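# Mesh the loose gear onto the empty gearbox pin

## Task

Set the free gear on the gearbox's vacant pin so that it meshes between the teeth of the central gear and the outer ring and rests level and as low as the other two gears. It must never drop farther than about a finger's width, nor be released from higher than the tops of the gear pins. After it is above its pin, open the fingers only once the pin is inside the gear's bore and the gear's teeth line up with the ring's. Finally, with the gripper empty, withdraw so the gripper is at least 11 cm away from the gears.

## Robot and tools

Robot: a single six-joint arm (the wxai_follower, one arm of a two-arm Trossen design) ending in a parallel two-finger gripper. The fingers point along the gripper's +x axis and close along its y axis. There is only one arm, so every command carries one set of numbers.

Scene frame: origin on the table surface directly under the arm base, +z up, +x forward, +y to the left when facing +x. The base itself may sit slightly tilted. Positions are in metres and velocities in m/s and rad/s. The reported end_effector_position is the point midway between the finger pads, roughly 3 to 4 cm short of the fingertips. Its accuracy worsens as the arm stretches out. Orientation is given as end_effector_quat_wxyz.

execute_actions: takes "actions", a list holding zero or one item, plus an optional "pictures" boolean (images come by default).
- Empty list: just reports the current state, no motion.
- Move: {"rows": [[...], ...], "steps": N}, N from 1 to 15 (default 15). Each control step lasts 1/30 s. Each row is applied for one step, and the final row is repeated if fewer rows than steps are given. A row is seven plain numbers, all absolute targets rather than offsets: waist, shoulder, elbow, wrist pitch, wrist yaw, wrist roll (joint angles in radians, the same values Joint positions reports), then the gripper opening.
- Wait: {"steps": N} with no rows, N up to 300. It sends nothing new and returns once that many steps have elapsed since the previous result.

Joint ranges (rad): waist -3.054..3.054, shoulder 0.000..3.142, elbow 0.000..2.356, wrist pitch -1.571..1.571, wrist yaw -1.571..1.571, wrist roll -3.142..3.142. A target more than 0.010 beyond a limit, and also farther out than the joint's last reported angle, gets the whole call rejected, and nothing moves. Real limits may differ by up to 0.010. Targets past the real limit are clipped to it, and a "joint sent to its limit" line may appear, possibly describing an earlier, still-running action. If that line is absent, it does not prove more travel is possible.

Opening: a number from -1 to 1 on a unitless scale. +1 is fully open, which is a 0.088 m pad gap. Empty fingers touch at about -0.80, and lower values change nothing further. A full close takes at least about 0.5 s. grip_measured reports the actual opening on this same scale. To keep hold of an object, command a value clearly below grip_measured. The lower you go, the harder the squeeze, up to roughly 34 N per pad. Slamming the fingers shut quickly can overshoot the force and even spring them open. Readings may be off by about 1 mm, with a constant bias throughout.

Motion limits: each joint's commanded target is clamped to lie within a fixed lead of its measured angle. The lead is 0.211 rad for waist, shoulder and elbow, 0.213 for wrist pitch, 0.267 for wrist yaw and 0.228 for wrist roll. Targets that would shift the gripper more than 70 mm from where it is now are pulled back proportionally. Far moves therefore take several calls. Friction can leave a joint short of its target, especially at long reach, and tiny corrections may not register. Re-read Joint positions after every move.

Between calls the arm keeps heading for the last row you sent. It stops pursuing it once it has nearly stopped moving or a step is HELD. The fingers, however, finish any opening or closing already under way.

Result lines:
- Joint positions / Joint velocities: the six joints in order, then the pad gap in m.
- "joint command not followed": the controller's clearance check (mounting blocks and posts count as arm) altered or blocked targets.
- HELD: marks steps on which your row, or part of it, was not sent.
- Torque fault: if contact torque reaches a joint's load limit, the arm freezes for 10 s and drops the rest of the call. Load limits are waist 18.2, shoulder 22.5, elbow 22.4, wrist pitch 5.92, wrist yaw 5.9 and wrist roll 5.54 N m. Carried weight counts toward these.
- MOTOR HOT: appears from 50 °C. At 95 °C an OVER-TEMPERATURE FAULT holds the arm until it cools. If it stays too hot for 30 to 60 s, power cuts and the arm goes limp. Holding a load generates heat, so avoid clutching the gear longer than needed.

zoom_image: {"camera": one of cam_head_left, cam_head_right, cam_high, cam_low, cam_wrist, "region": [x0, y0, x1, y1]}. The region is in pixels of that camera's most recent full image, with (0, 0) at top-left and at most 504x504. All cameras are 896x504. The wrist camera's frame is wrist_camera_optical (+z forward, +x image right, +y image down), which may be offset by about 24 mm and about 5 degrees.

show_instructions: displays the scene's reference pictures; it moves nothing. read_manual: returns the URDF licence text (section "licences"). finished_scene: {"scene": n} closes the current scene irreversibly and reports success. Replying without any tool call ends everything.

Suggested sequence: inspect the cameras, grasp the loose gear, lift it clear, and carry it over the empty pin. Lower it gently until the pin is in the bore, rotating the wrist roll so the teeth mesh with the centre gear and the ring. Release it only when it is seated or at most a finger's width above seated, never above the pin tops. Then open, rise, and retreat at least 11 cm from the gears.

Avoid: dropping the gear, ramming it onto the gears or pins, hard collisions, and anything leaving the table, which counts as failure. A loose object may occasionally be nudged by an outside push, so recheck its position before grasping.

Each tool is called after "Call:" in YAML: its name, and indented under it one key for each argument.

Reference images:

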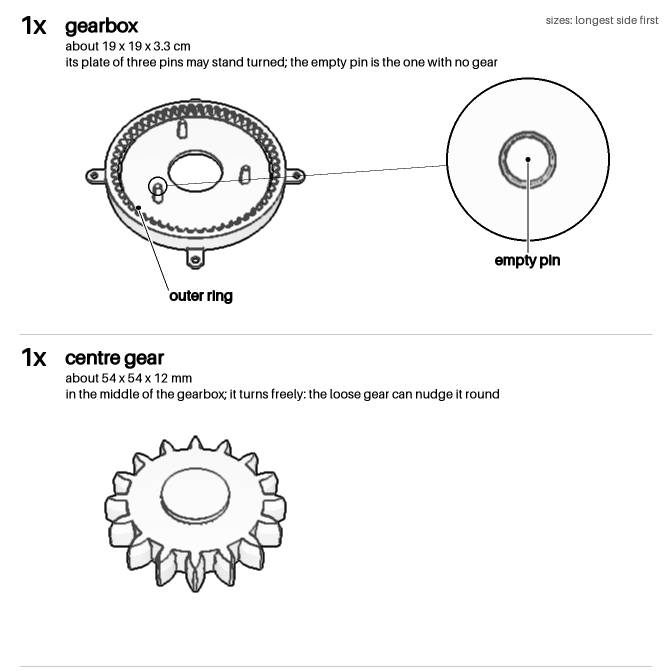

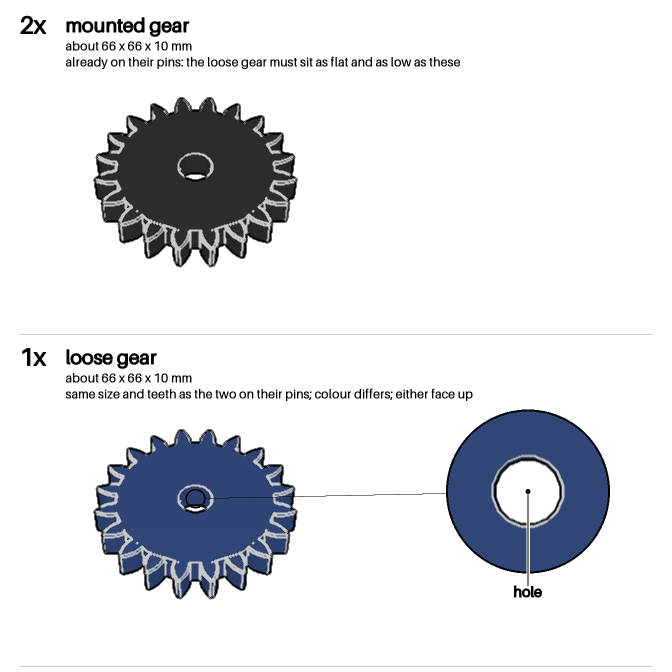

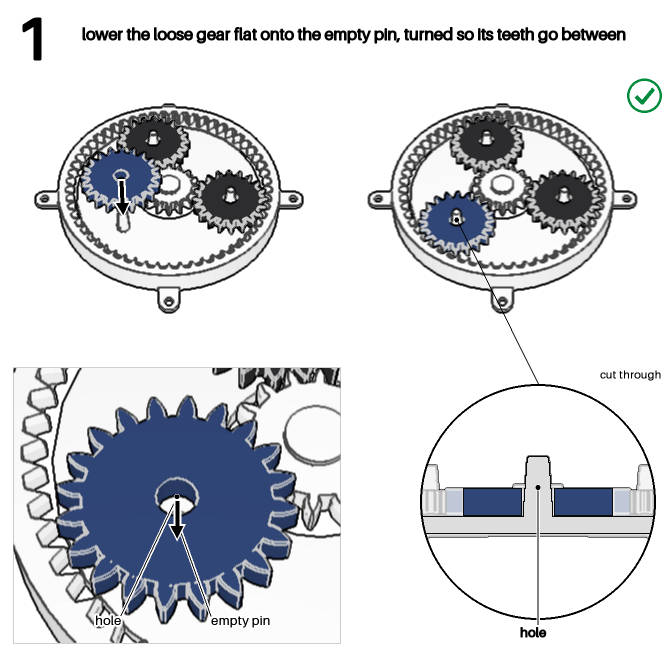

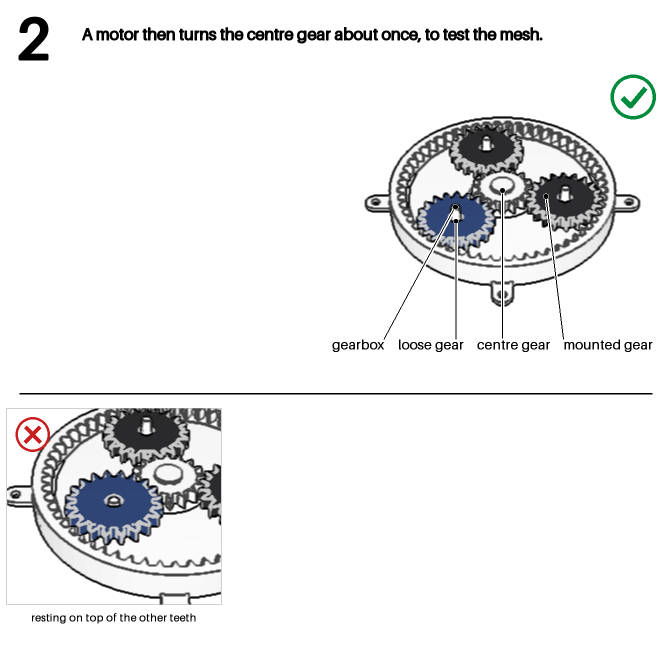

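## Session

Call:
execute_actions:
  actions: []

Scene clock: 0.00 s of 4147.00 s.
end_effector_position=(+0.3227, +0.1928, +0.4292) grip_measured=+0.821 end_effector_quat_wxyz=(+0.935, -0.352, -0.028, -0.033) end_effector_velocity=(-0.000, -0.001, -0.002) end_effector_angular_velocity=(-0.036, +0.010, -0.004)
Joint positions: [-0.007  0.862  0.667  0.242 -0.003  0.01   0.079]
Joint velocities: [-0.002 -0.002 -0.002 -0.007 -0.007 -0.037 -0.   ]
Heat: hottest shoulder 30 °C (+0.0 °C/min).

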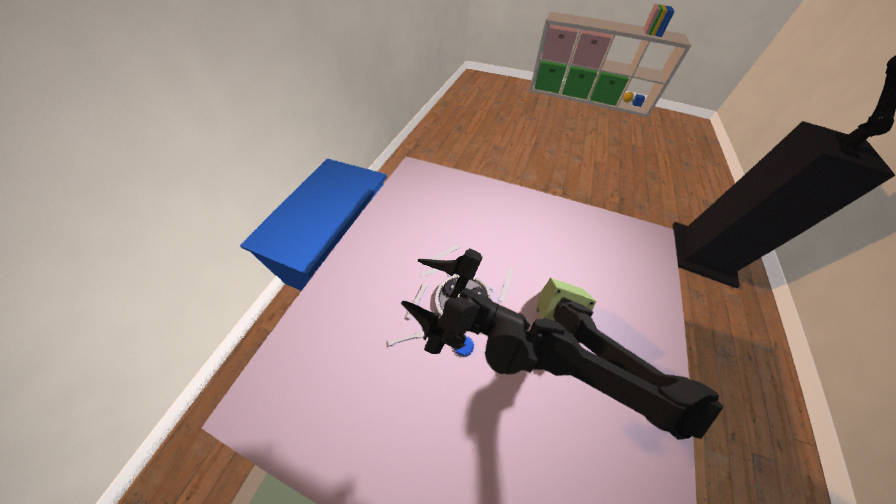

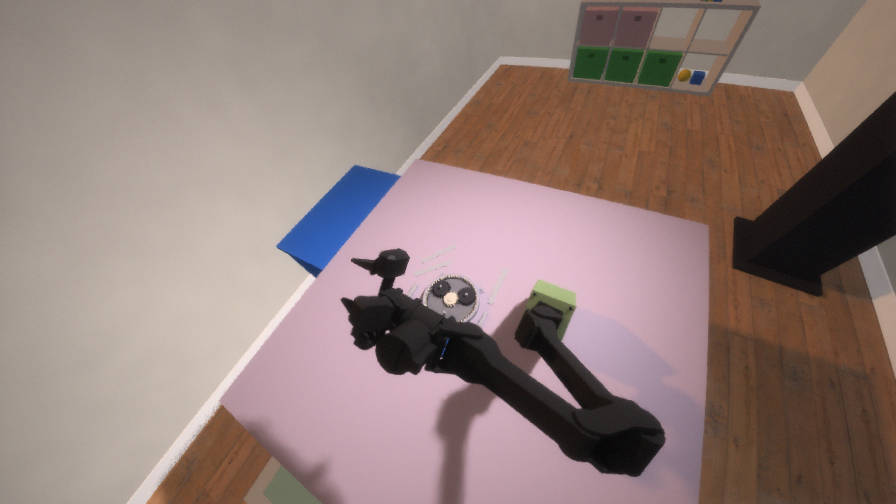

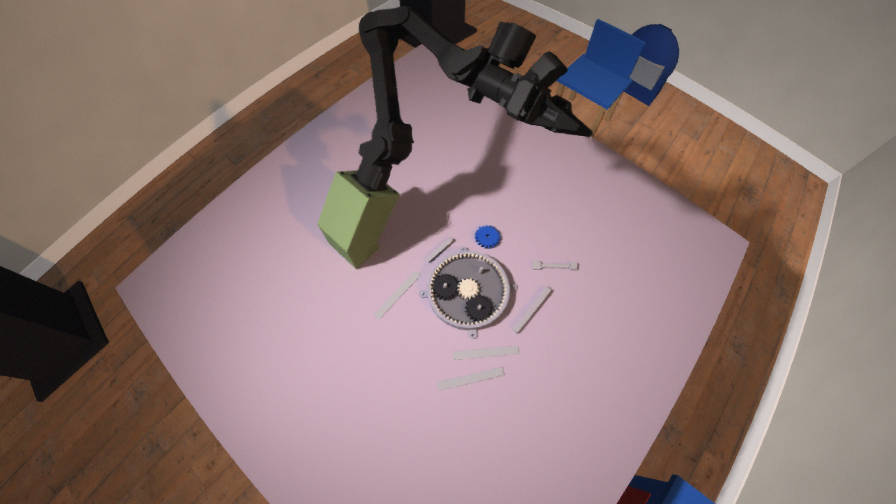

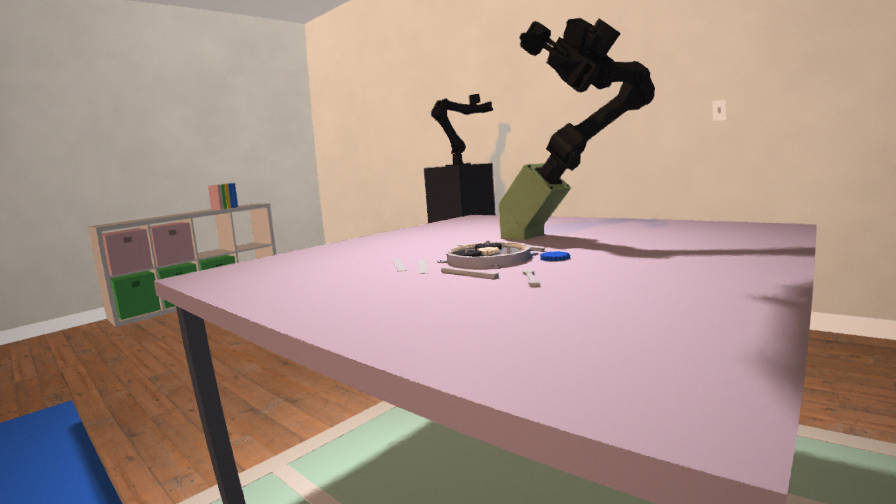

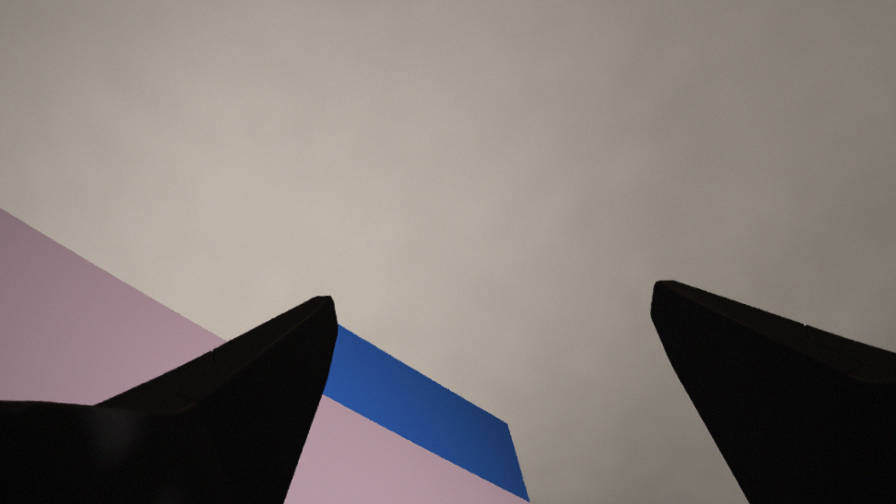

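Call:
execute_actions:
  actions:
    - {"rows":[[-0.534,1.4,1.15,-0.6,-0.587,0,1]],"steps":15}
  pictures: false

Call:
execute_actions:
  actions:
    - {"rows":[[-0.534,1.952,1.15,-1.228,-0.587,0,1]],"steps":15}
  pictures: false

Call:
execute_actions:
  actions:
    - {"steps":20}

Scene clock: 39.90 s of 4147.00 s.
end_effector_position=(+0.3561, +0.0458, +0.4329) grip_measured=+0.981 end_effector_quat_wxyz=(+0.942, -0.156, +0.273, -0.121) end_effector_velocity=(-0.128, -0.128, -0.201) end_effector_angular_velocity=(+0.933, +0.860, -0.805)
Joint positions: [-0.51   1.375  1.116 -0.444 -0.559  0.005  0.087]
Joint velocities: [-0.168  0.252  0.105 -1.355 -0.198 -0.007  0.001]
Heat: hottest wrist pitch 33 °C (+4.5 °C/min).
Steps of this call (steps 1 to 190: nothing new was sent; then 33.07 s passed at rest; steps 191 to 205: all 15 steps of this action). Readings (joint positions):
191: [-0.027 0.881 0.689 0.204 -0.051 0.010]
192: [-0.071 0.918 0.734 0.158 -0.114 0.009]
194: [-0.164 1.015 0.831 0.067 -0.227 0.007]
198: [-0.344 1.200 1.006 -0.120 -0.445 0.005]
205: the state above

Scene clock: 40.40 s of 4147.00 s.
end_effector_position=(+0.2702, -0.0415, +0.2559) grip_measured=+0.984 end_effector_quat_wxyz=(+0.711, +0.211, +0.622, -0.250) end_effector_velocity=(-0.201, +0.085, -0.114) end_effector_angular_velocity=(+0.901, +0.952, -0.851)
Joint positions: [-0.529  1.914  1.144 -1.094 -0.581  0.004  0.087]
Joint velocities: [-0.002  0.393 -0.002 -1.179 -0.007 -0.022 -0.   ]
Heat: hottest wrist pitch 33 °C (+4.5 °C/min).
Steps of this call (steps 1 to 15: all 15 steps of this action). Readings (joint positions):
1: [-0.515 1.395 1.120 -0.489 -0.567 0.004]
2: [-0.517 1.422 1.130 -0.524 -0.574 0.004]
4: [-0.520 1.494 1.144 -0.600 -0.577 0.004]
8: [-0.526 1.662 1.145 -0.770 -0.579 0.004]
15: the state above

Scene clock: 41.07 s of 4147.00 s.
end_effector_position=(+0.2495, -0.0286, +0.2484) grip_measured=+0.984 end_effector_quat_wxyz=(+0.658, +0.259, +0.656, -0.262) end_effector_velocity=(-0.003, +0.004, +0.000) end_effector_angular_velocity=(+0.018, +0.007, +0.008)
Joint positions: [-0.529  1.943  1.144 -1.226 -0.584  0.004  0.087]
Joint velocities: [-0.002 -0.002 -0.002 -0.022 -0.007 -0.022 -0.   ]
Heat: hottest wrist pitch 33 °C (+4.4 °C/min).
Steps of this call (steps 1 to 20: the robot went on to your last target). Readings (joint positions):
1: [-0.529 1.923 1.144 -1.127 -0.581 0.004]
2: [-0.529 1.927 1.144 -1.150 -0.582 0.004]
4: [-0.529 1.930 1.144 -1.182 -0.583 0.004]
8: [-0.529 1.938 1.144 -1.211 -0.584 0.004]
20: the state above

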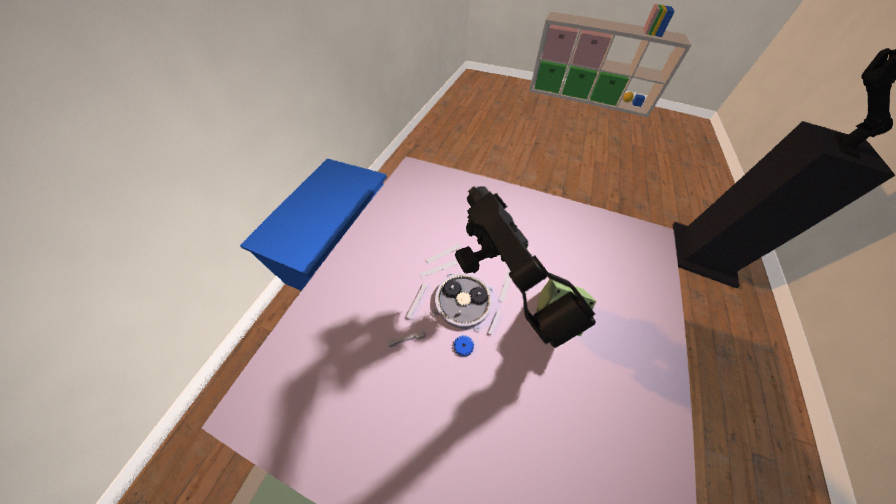

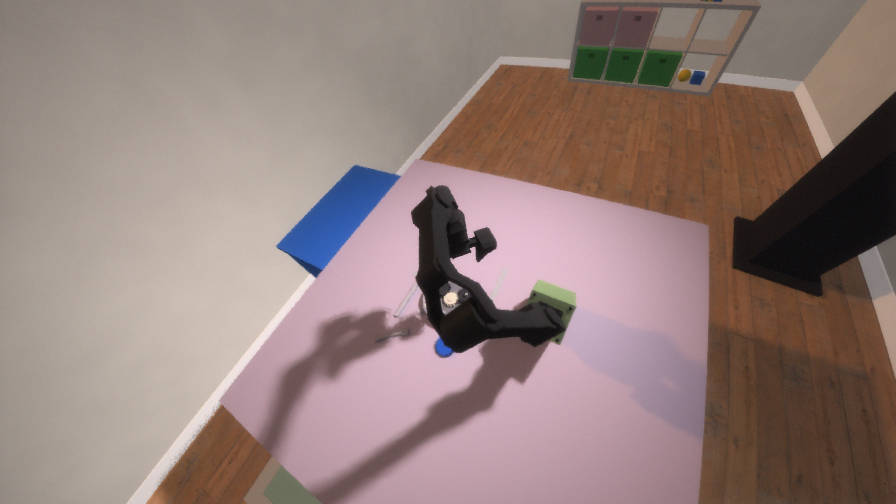

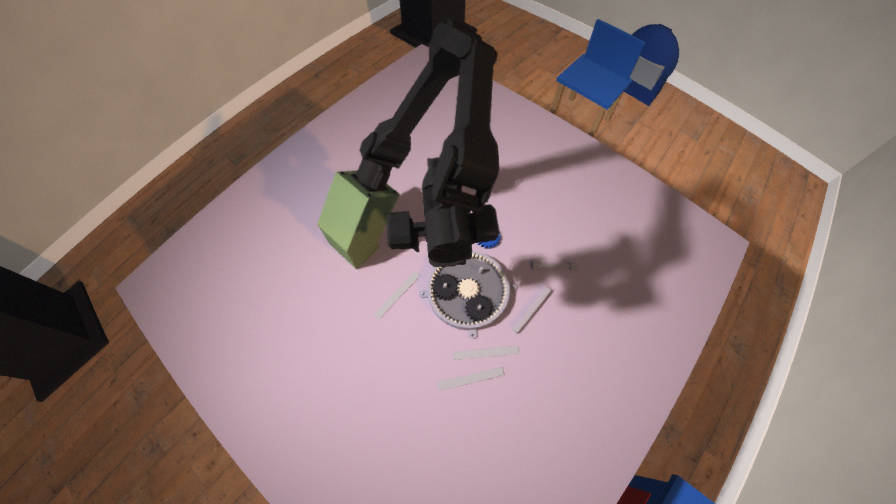

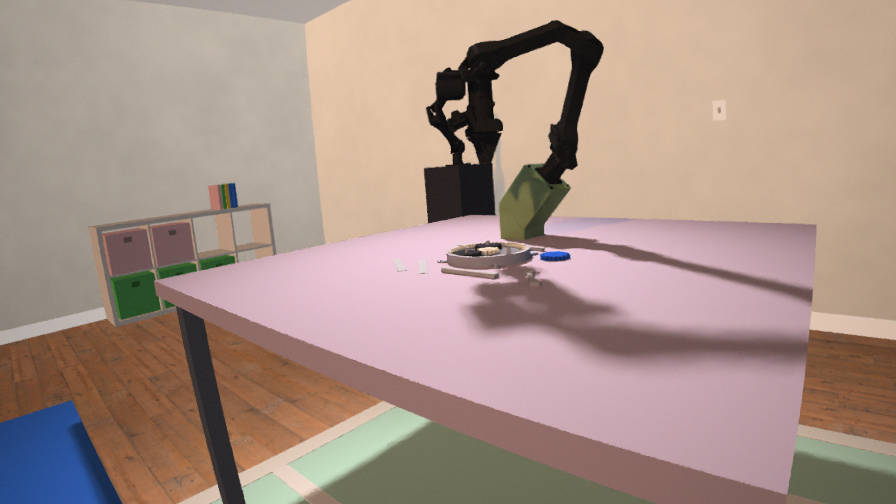

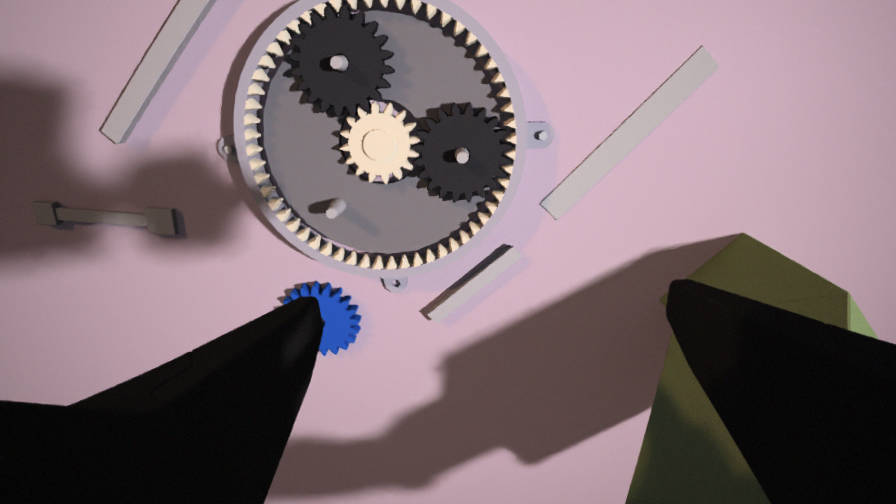

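Call:
execute_actions:
  actions:
    - {"rows":[[0.254,1.7,0.9,-0.8,-0.711,1.81,1],[0.254,1.7,0.9,-0.8,-0.711,1.81,1],[0.254,1.7,0.9,-0.8,-0.711,1.81,1],[0.254,1.7,0.9,-0.8,-0.711,1.81,1],[0.254,1.7,0.9,-0.8,-0.711,1.81,1],[0.254,1.7,0.9,-0.8,-0.711,1.81,1],[0.254,1.7,0.9,-0.8,-0.711,1.81,1],[0.254,1.7,0.9,-0.8,-0.711,1.81,1],[0.254,1.63,0.714,-0.487,-0.711,1.81,1]],"steps":15}
  pictures: false

Call:
execute_actions:
  actions:
    - {"steps":30}

Scene clock: 68.47 s of 4147.00 s.
end_effector_position=(+0.2491, +0.0991, +0.1156) grip_measured=+0.984 end_effector_quat_wxyz=(+0.673, +0.222, +0.666, -0.233) end_effector_velocity=(-0.064, +0.224, -0.210) end_effector_angular_velocity=(+0.161, +0.266, -0.200)
Joint positions: [ 0.135  1.661  0.75  -0.587 -0.706  0.733  0.087]
Joint velocities: [ 1.175 -0.105 -0.256  0.813 -0.095  1.516  0.   ]
Heat: hottest elbow 33 °C (+3.0 °C/min).
Steps of this call (steps 1 to 15: the robot went on to your last target; steps 16 to 210: nothing new was sent; then 19.90 s passed at rest; steps 211 to 225: all 15 steps of this action). Readings (joint positions):
211: [-0.521 1.924 1.122 -1.185 -0.597 0.038]
212: [-0.487 1.889 1.080 -1.132 -0.621 0.086]
214: [-0.388 1.811 1.002 -1.054 -0.661 0.185]
218: [-0.193 1.739 0.942 -0.888 -0.693 0.384]
225: the state above

Scene clock: 69.47 s of 4147.00 s.
end_effector_position=(+0.2431, +0.1222, +0.0959) grip_measured=+0.984 end_effector_quat_wxyz=(+0.498, +0.499, +0.500, -0.503) end_effector_velocity=(-0.002, +0.000, +0.001) end_effector_angular_velocity=(+0.005, +0.005, -0.058)
Joint positions: [ 0.252  1.642  0.72  -0.489 -0.71   1.799  0.087]
Joint velocities: [-0.002 -0.002 -0.002 -0.007 -0.007  0.051 -0.   ]
Heat: hottest elbow 33 °C (+2.0 °C/min).
Steps of this call (steps 1 to 30: the robot went on to your last target). Readings (joint positions):
1: [0.169 1.657 0.743 -0.563 -0.708 0.783]
2: [0.194 1.653 0.738 -0.545 -0.710 0.833]
4: [0.222 1.646 0.732 -0.521 -0.710 0.933]
8: [0.241 1.643 0.724 -0.500 -0.710 1.134]
30: the state above

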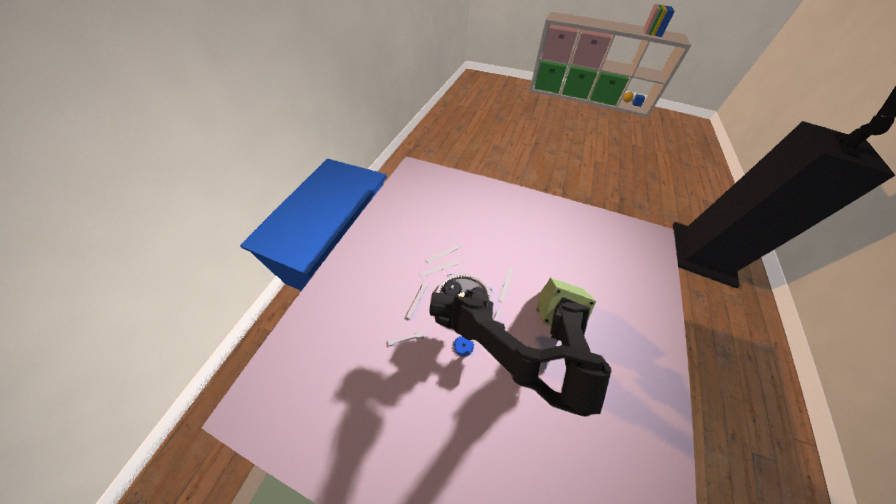

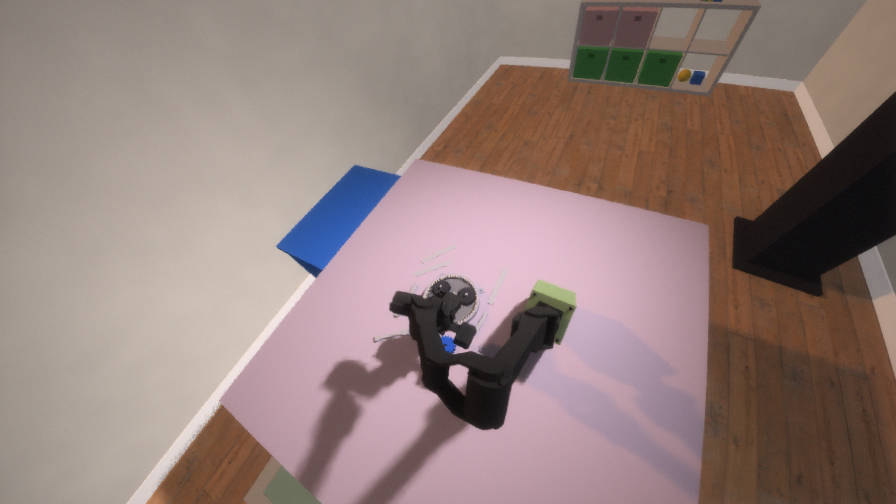

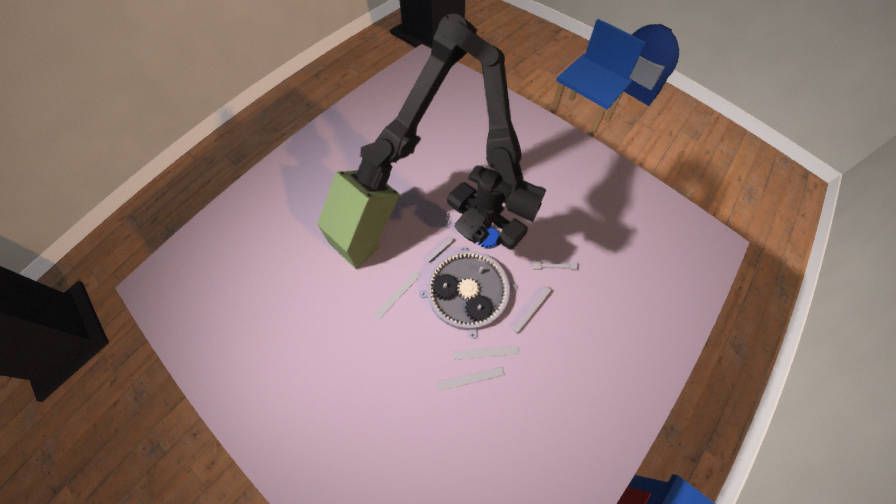

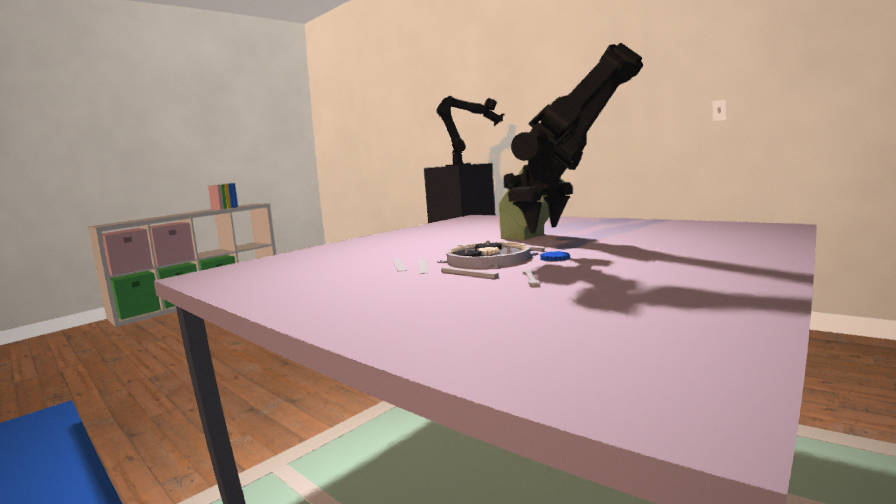

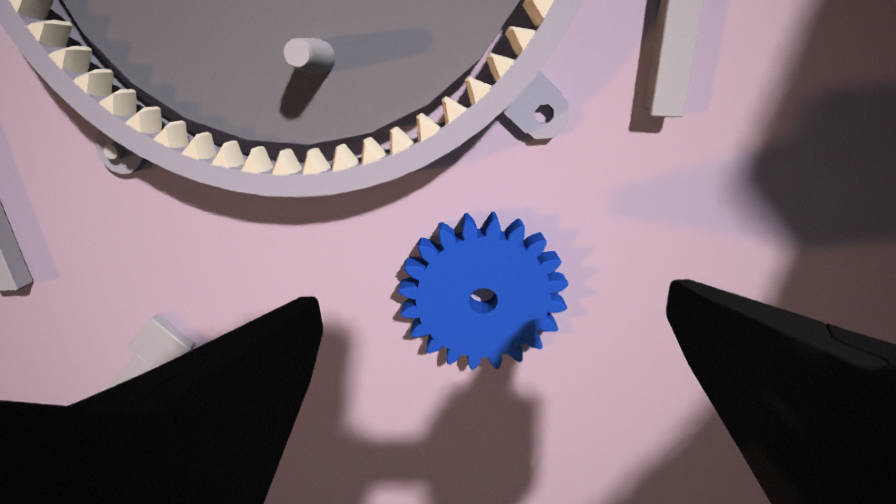

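Call:
execute_actions:
  actions:
    - {"rows":[[0.33,1.64,0.70,-0.4,-0.69,1.9,1],[0.33,1.64,0.70,-0.4,-0.69,1.9,1],[0.33,1.64,0.70,-0.4,-0.69,1.9,1],[0.33,1.64,0.70,-0.4,-0.69,1.9,1],[0.408,1.669,0.676,-0.284,-0.675,2.01,1]],"steps":15}
  pictures: false

Call:
execute_actions:
  actions:
    - {"steps":10}

Scene clock: 81.47 s of 4147.00 s.
end_effector_position=(+0.2404, +0.1457, +0.0650) grip_measured=+0.984 end_effector_quat_wxyz=(+0.500, +0.503, +0.500, -0.497) end_effector_velocity=(+0.002, +0.008, -0.006) end_effector_angular_velocity=(+0.024, -0.015, +0.001)
Joint positions: [ 0.402  1.658  0.682 -0.294 -0.679  1.998  0.087]
Joint velocities: [ 0.027  0.002 -0.012  0.066 -0.007  0.051 -0.   ]
Heat: hottest shoulder 32 °C (+0.0 °C/min).
Steps of this call (steps 1 to 15: the robot went on to your last target; steps 16 to 210: nothing new was sent; then 4.50 s passed at rest; steps 211 to 225: all 15 steps of this action). Readings (joint positions):
211: [0.256 1.641 0.717 -0.477 -0.707 1.820]
212: [0.271 1.641 0.714 -0.456 -0.703 1.839]
214: [0.300 1.641 0.711 -0.433 -0.702 1.863]
218: [0.371 1.649 0.694 -0.338 -0.688 1.954]
225: the state above

Scene clock: 81.80 s of 4147.00 s.
end_effector_position=(+0.2405, +0.1465, +0.0641) grip_measured=+0.984 end_effector_quat_wxyz=(+0.500, +0.504, +0.500, -0.497) end_effector_velocity=(-0.002, +0.001, -0.001) end_effector_angular_velocity=(+0.019, +0.009, +0.004)
Joint positions: [ 0.406  1.659  0.681 -0.286 -0.678  2.005  0.087]
Joint velocities: [-0.002  0.002 -0.007  0.007 -0.022 -0.007 -0.   ]
Heat: hottest shoulder 32 °C (+0.0 °C/min).
Steps of this call (steps 1 to 10: the robot went on to your last target). Readings (joint positions):
1: [0.403 1.658 0.682 -0.292 -0.679 2.000]
2: [0.404 1.658 0.682 -0.290 -0.679 2.001]
4: [0.404 1.659 0.682 -0.288 -0.679 2.003]
8: [0.406 1.659 0.682 -0.286 -0.678 2.005]
10: the state above

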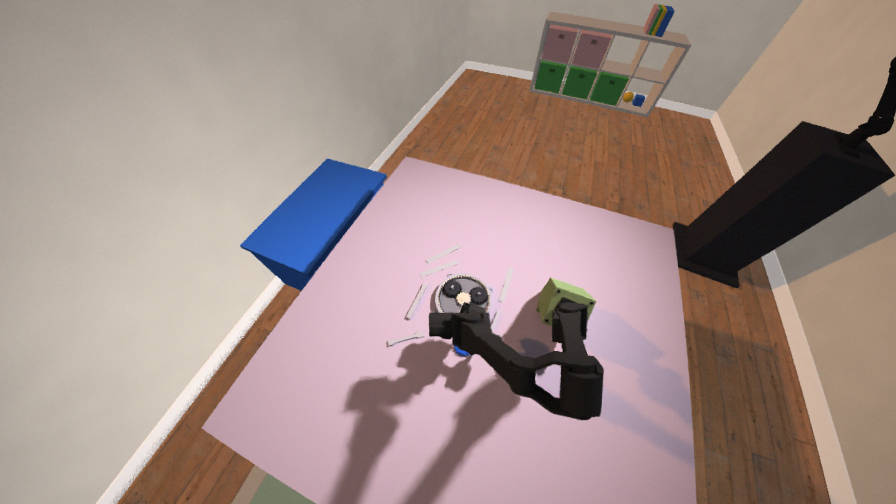

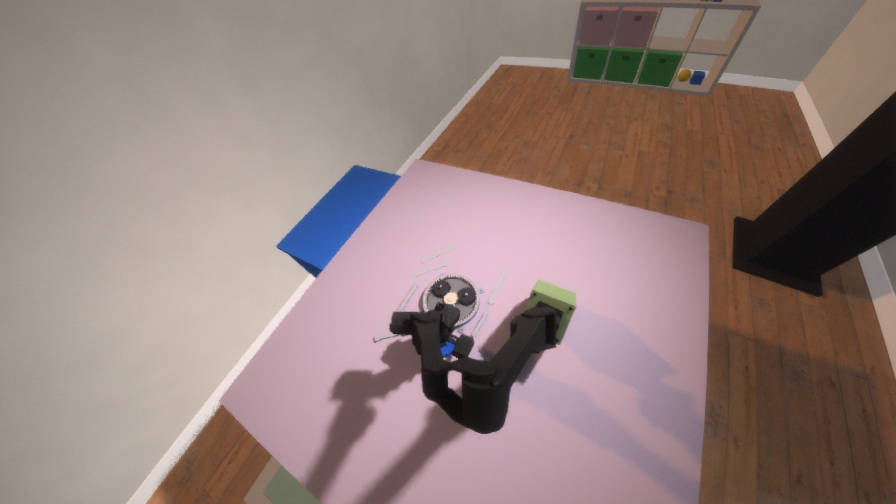

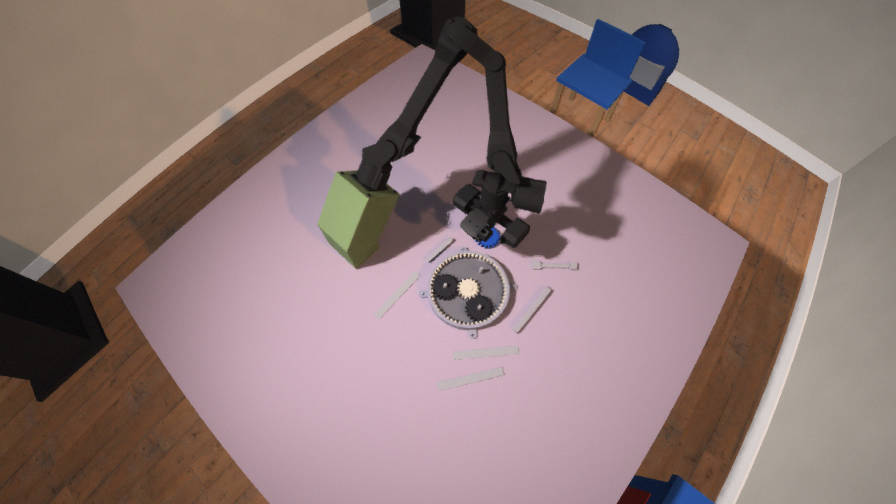

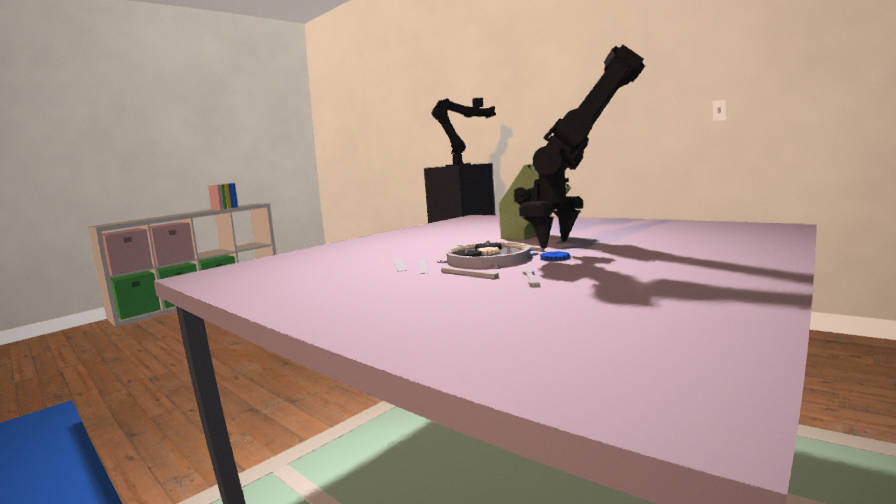

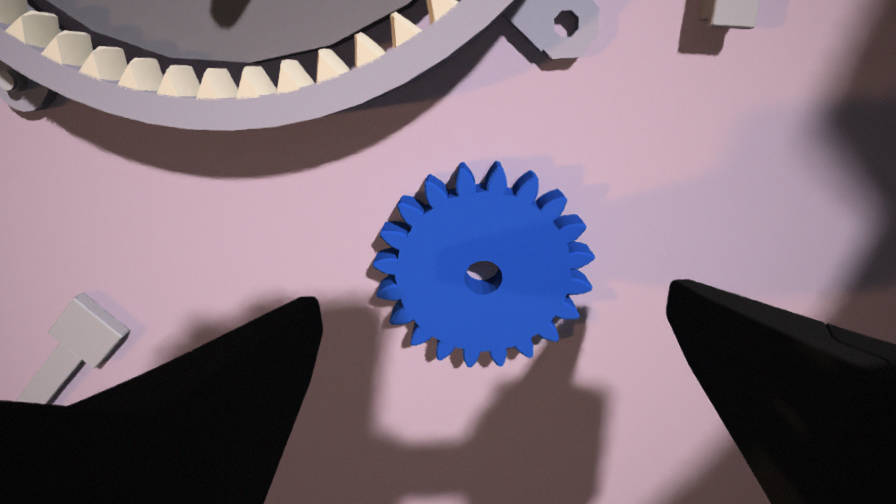

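Call:
execute_actions:
  actions:
    - {"rows":[[0.432,1.712,0.67,-0.216,-0.668,2.03,1],[0.432,1.712,0.67,-0.216,-0.668,2.03,1],[0.432,1.712,0.67,-0.216,-0.668,2.03,1],[0.432,1.712,0.67,-0.216,-0.668,2.03,1],[0.432,1.712,0.67,-0.216,-0.668,2.03,1],[0.455,1.755,0.662,-0.148,-0.66,2.06,1]],"steps":15}
  pictures: false

Call:
execute_actions:
  actions:
    - {"steps":10}

Scene clock: 92.90 s of 4147.00 s.
end_effector_position=(+0.2420, +0.1431, +0.0408) grip_measured=+0.984 end_effector_quat_wxyz=(+0.501, +0.502, +0.501, -0.496) end_effector_velocity=(+0.008, +0.002, -0.002) end_effector_angular_velocity=(+0.009, -0.031, +0.020)
Joint positions: [ 0.451  1.742  0.667 -0.156 -0.664  2.053  0.087]
Joint velocities: [ 0.002  0.012  0.002  0.051  0.007  0.007 -0.   ]
Heat: hottest shoulder 32 °C (+0.0 °C/min).
Steps of this call (steps 1 to 15: the robot went on to your last target; steps 16 to 210: nothing new was sent; then 3.60 s passed at rest; steps 211 to 225: all 15 steps of this action). Readings (joint positions):
211: [0.408 1.664 0.680 -0.277 -0.678 2.009]
212: [0.412 1.671 0.679 -0.260 -0.676 2.013]
214: [0.421 1.686 0.678 -0.242 -0.674 2.018]
218: [0.439 1.719 0.673 -0.189 -0.668 2.039]
225: the state above

Scene clock: 93.23 s of 4147.00 s.
end_effector_position=(+0.2425, +0.1432, +0.0401) grip_measured=+0.984 end_effector_quat_wxyz=(+0.501, +0.502, +0.501, -0.495) end_effector_velocity=(-0.000, +0.001, +0.001) end_effector_angular_velocity=(+0.005, +0.003, +0.004)
Joint positions: [ 0.453  1.745  0.667 -0.15  -0.663  2.056  0.087]
Joint velocities: [-0.002 -0.002  0.002 -0.007 -0.007 -0.007 -0.   ]
Heat: hottest shoulder 32 °C (+0.0 °C/min).
Steps of this call (steps 1 to 10: the robot went on to your last target). Readings (joint positions):
1: [0.452 1.743 0.667 -0.154 -0.664 2.054]
2: [0.452 1.743 0.667 -0.153 -0.664 2.054]
4: [0.452 1.744 0.667 -0.152 -0.664 2.055]
8: [0.453 1.745 0.667 -0.151 -0.663 2.056]
10: the state above

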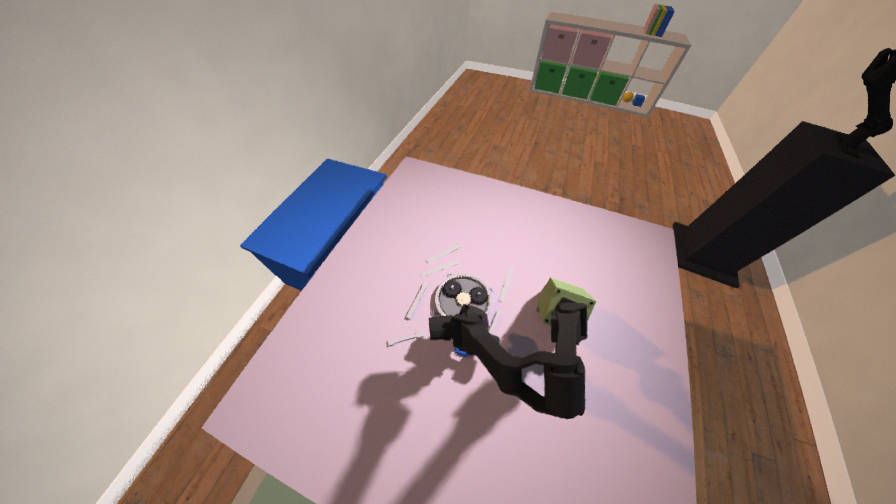

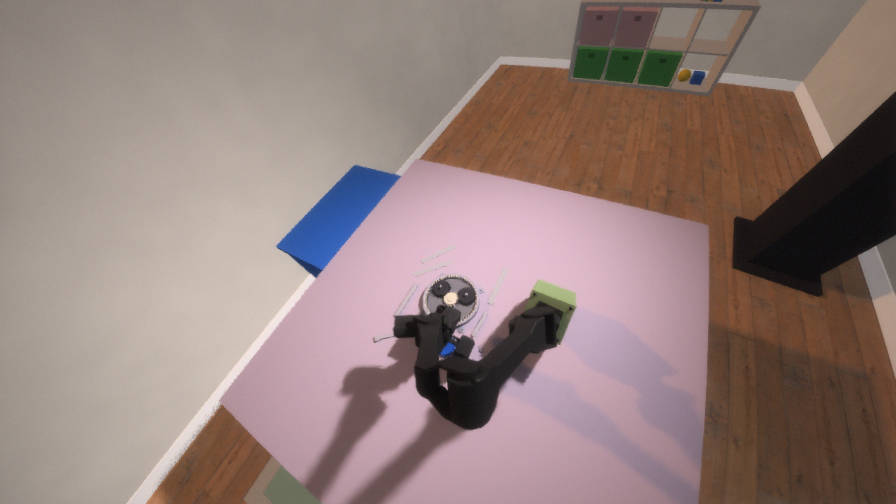

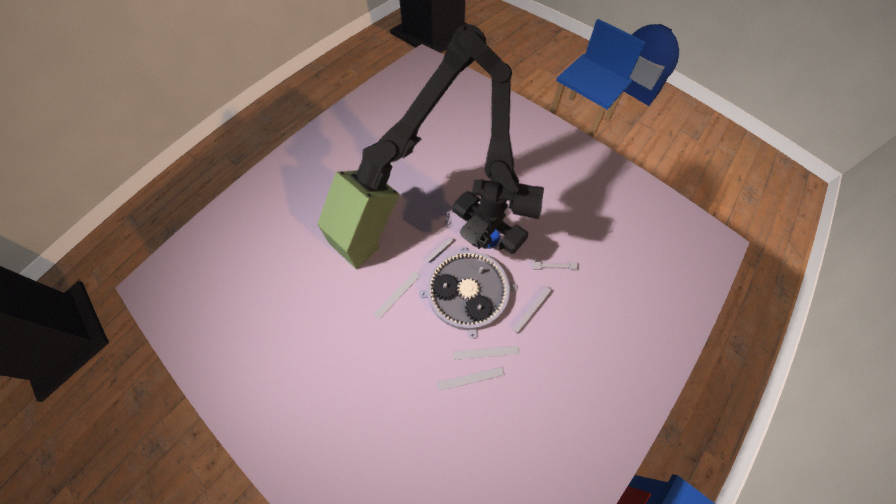

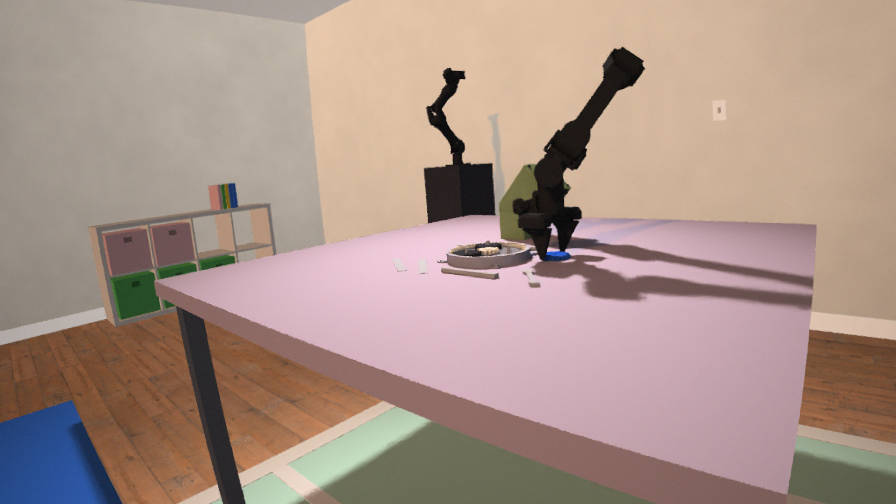

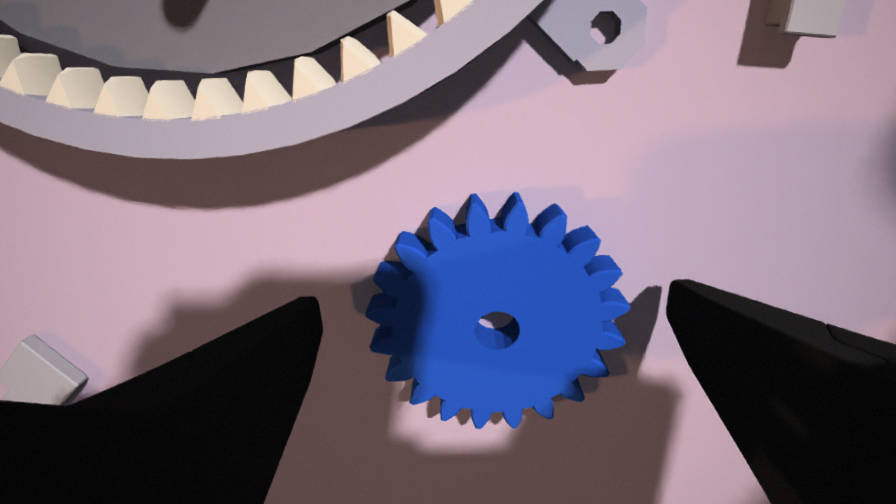

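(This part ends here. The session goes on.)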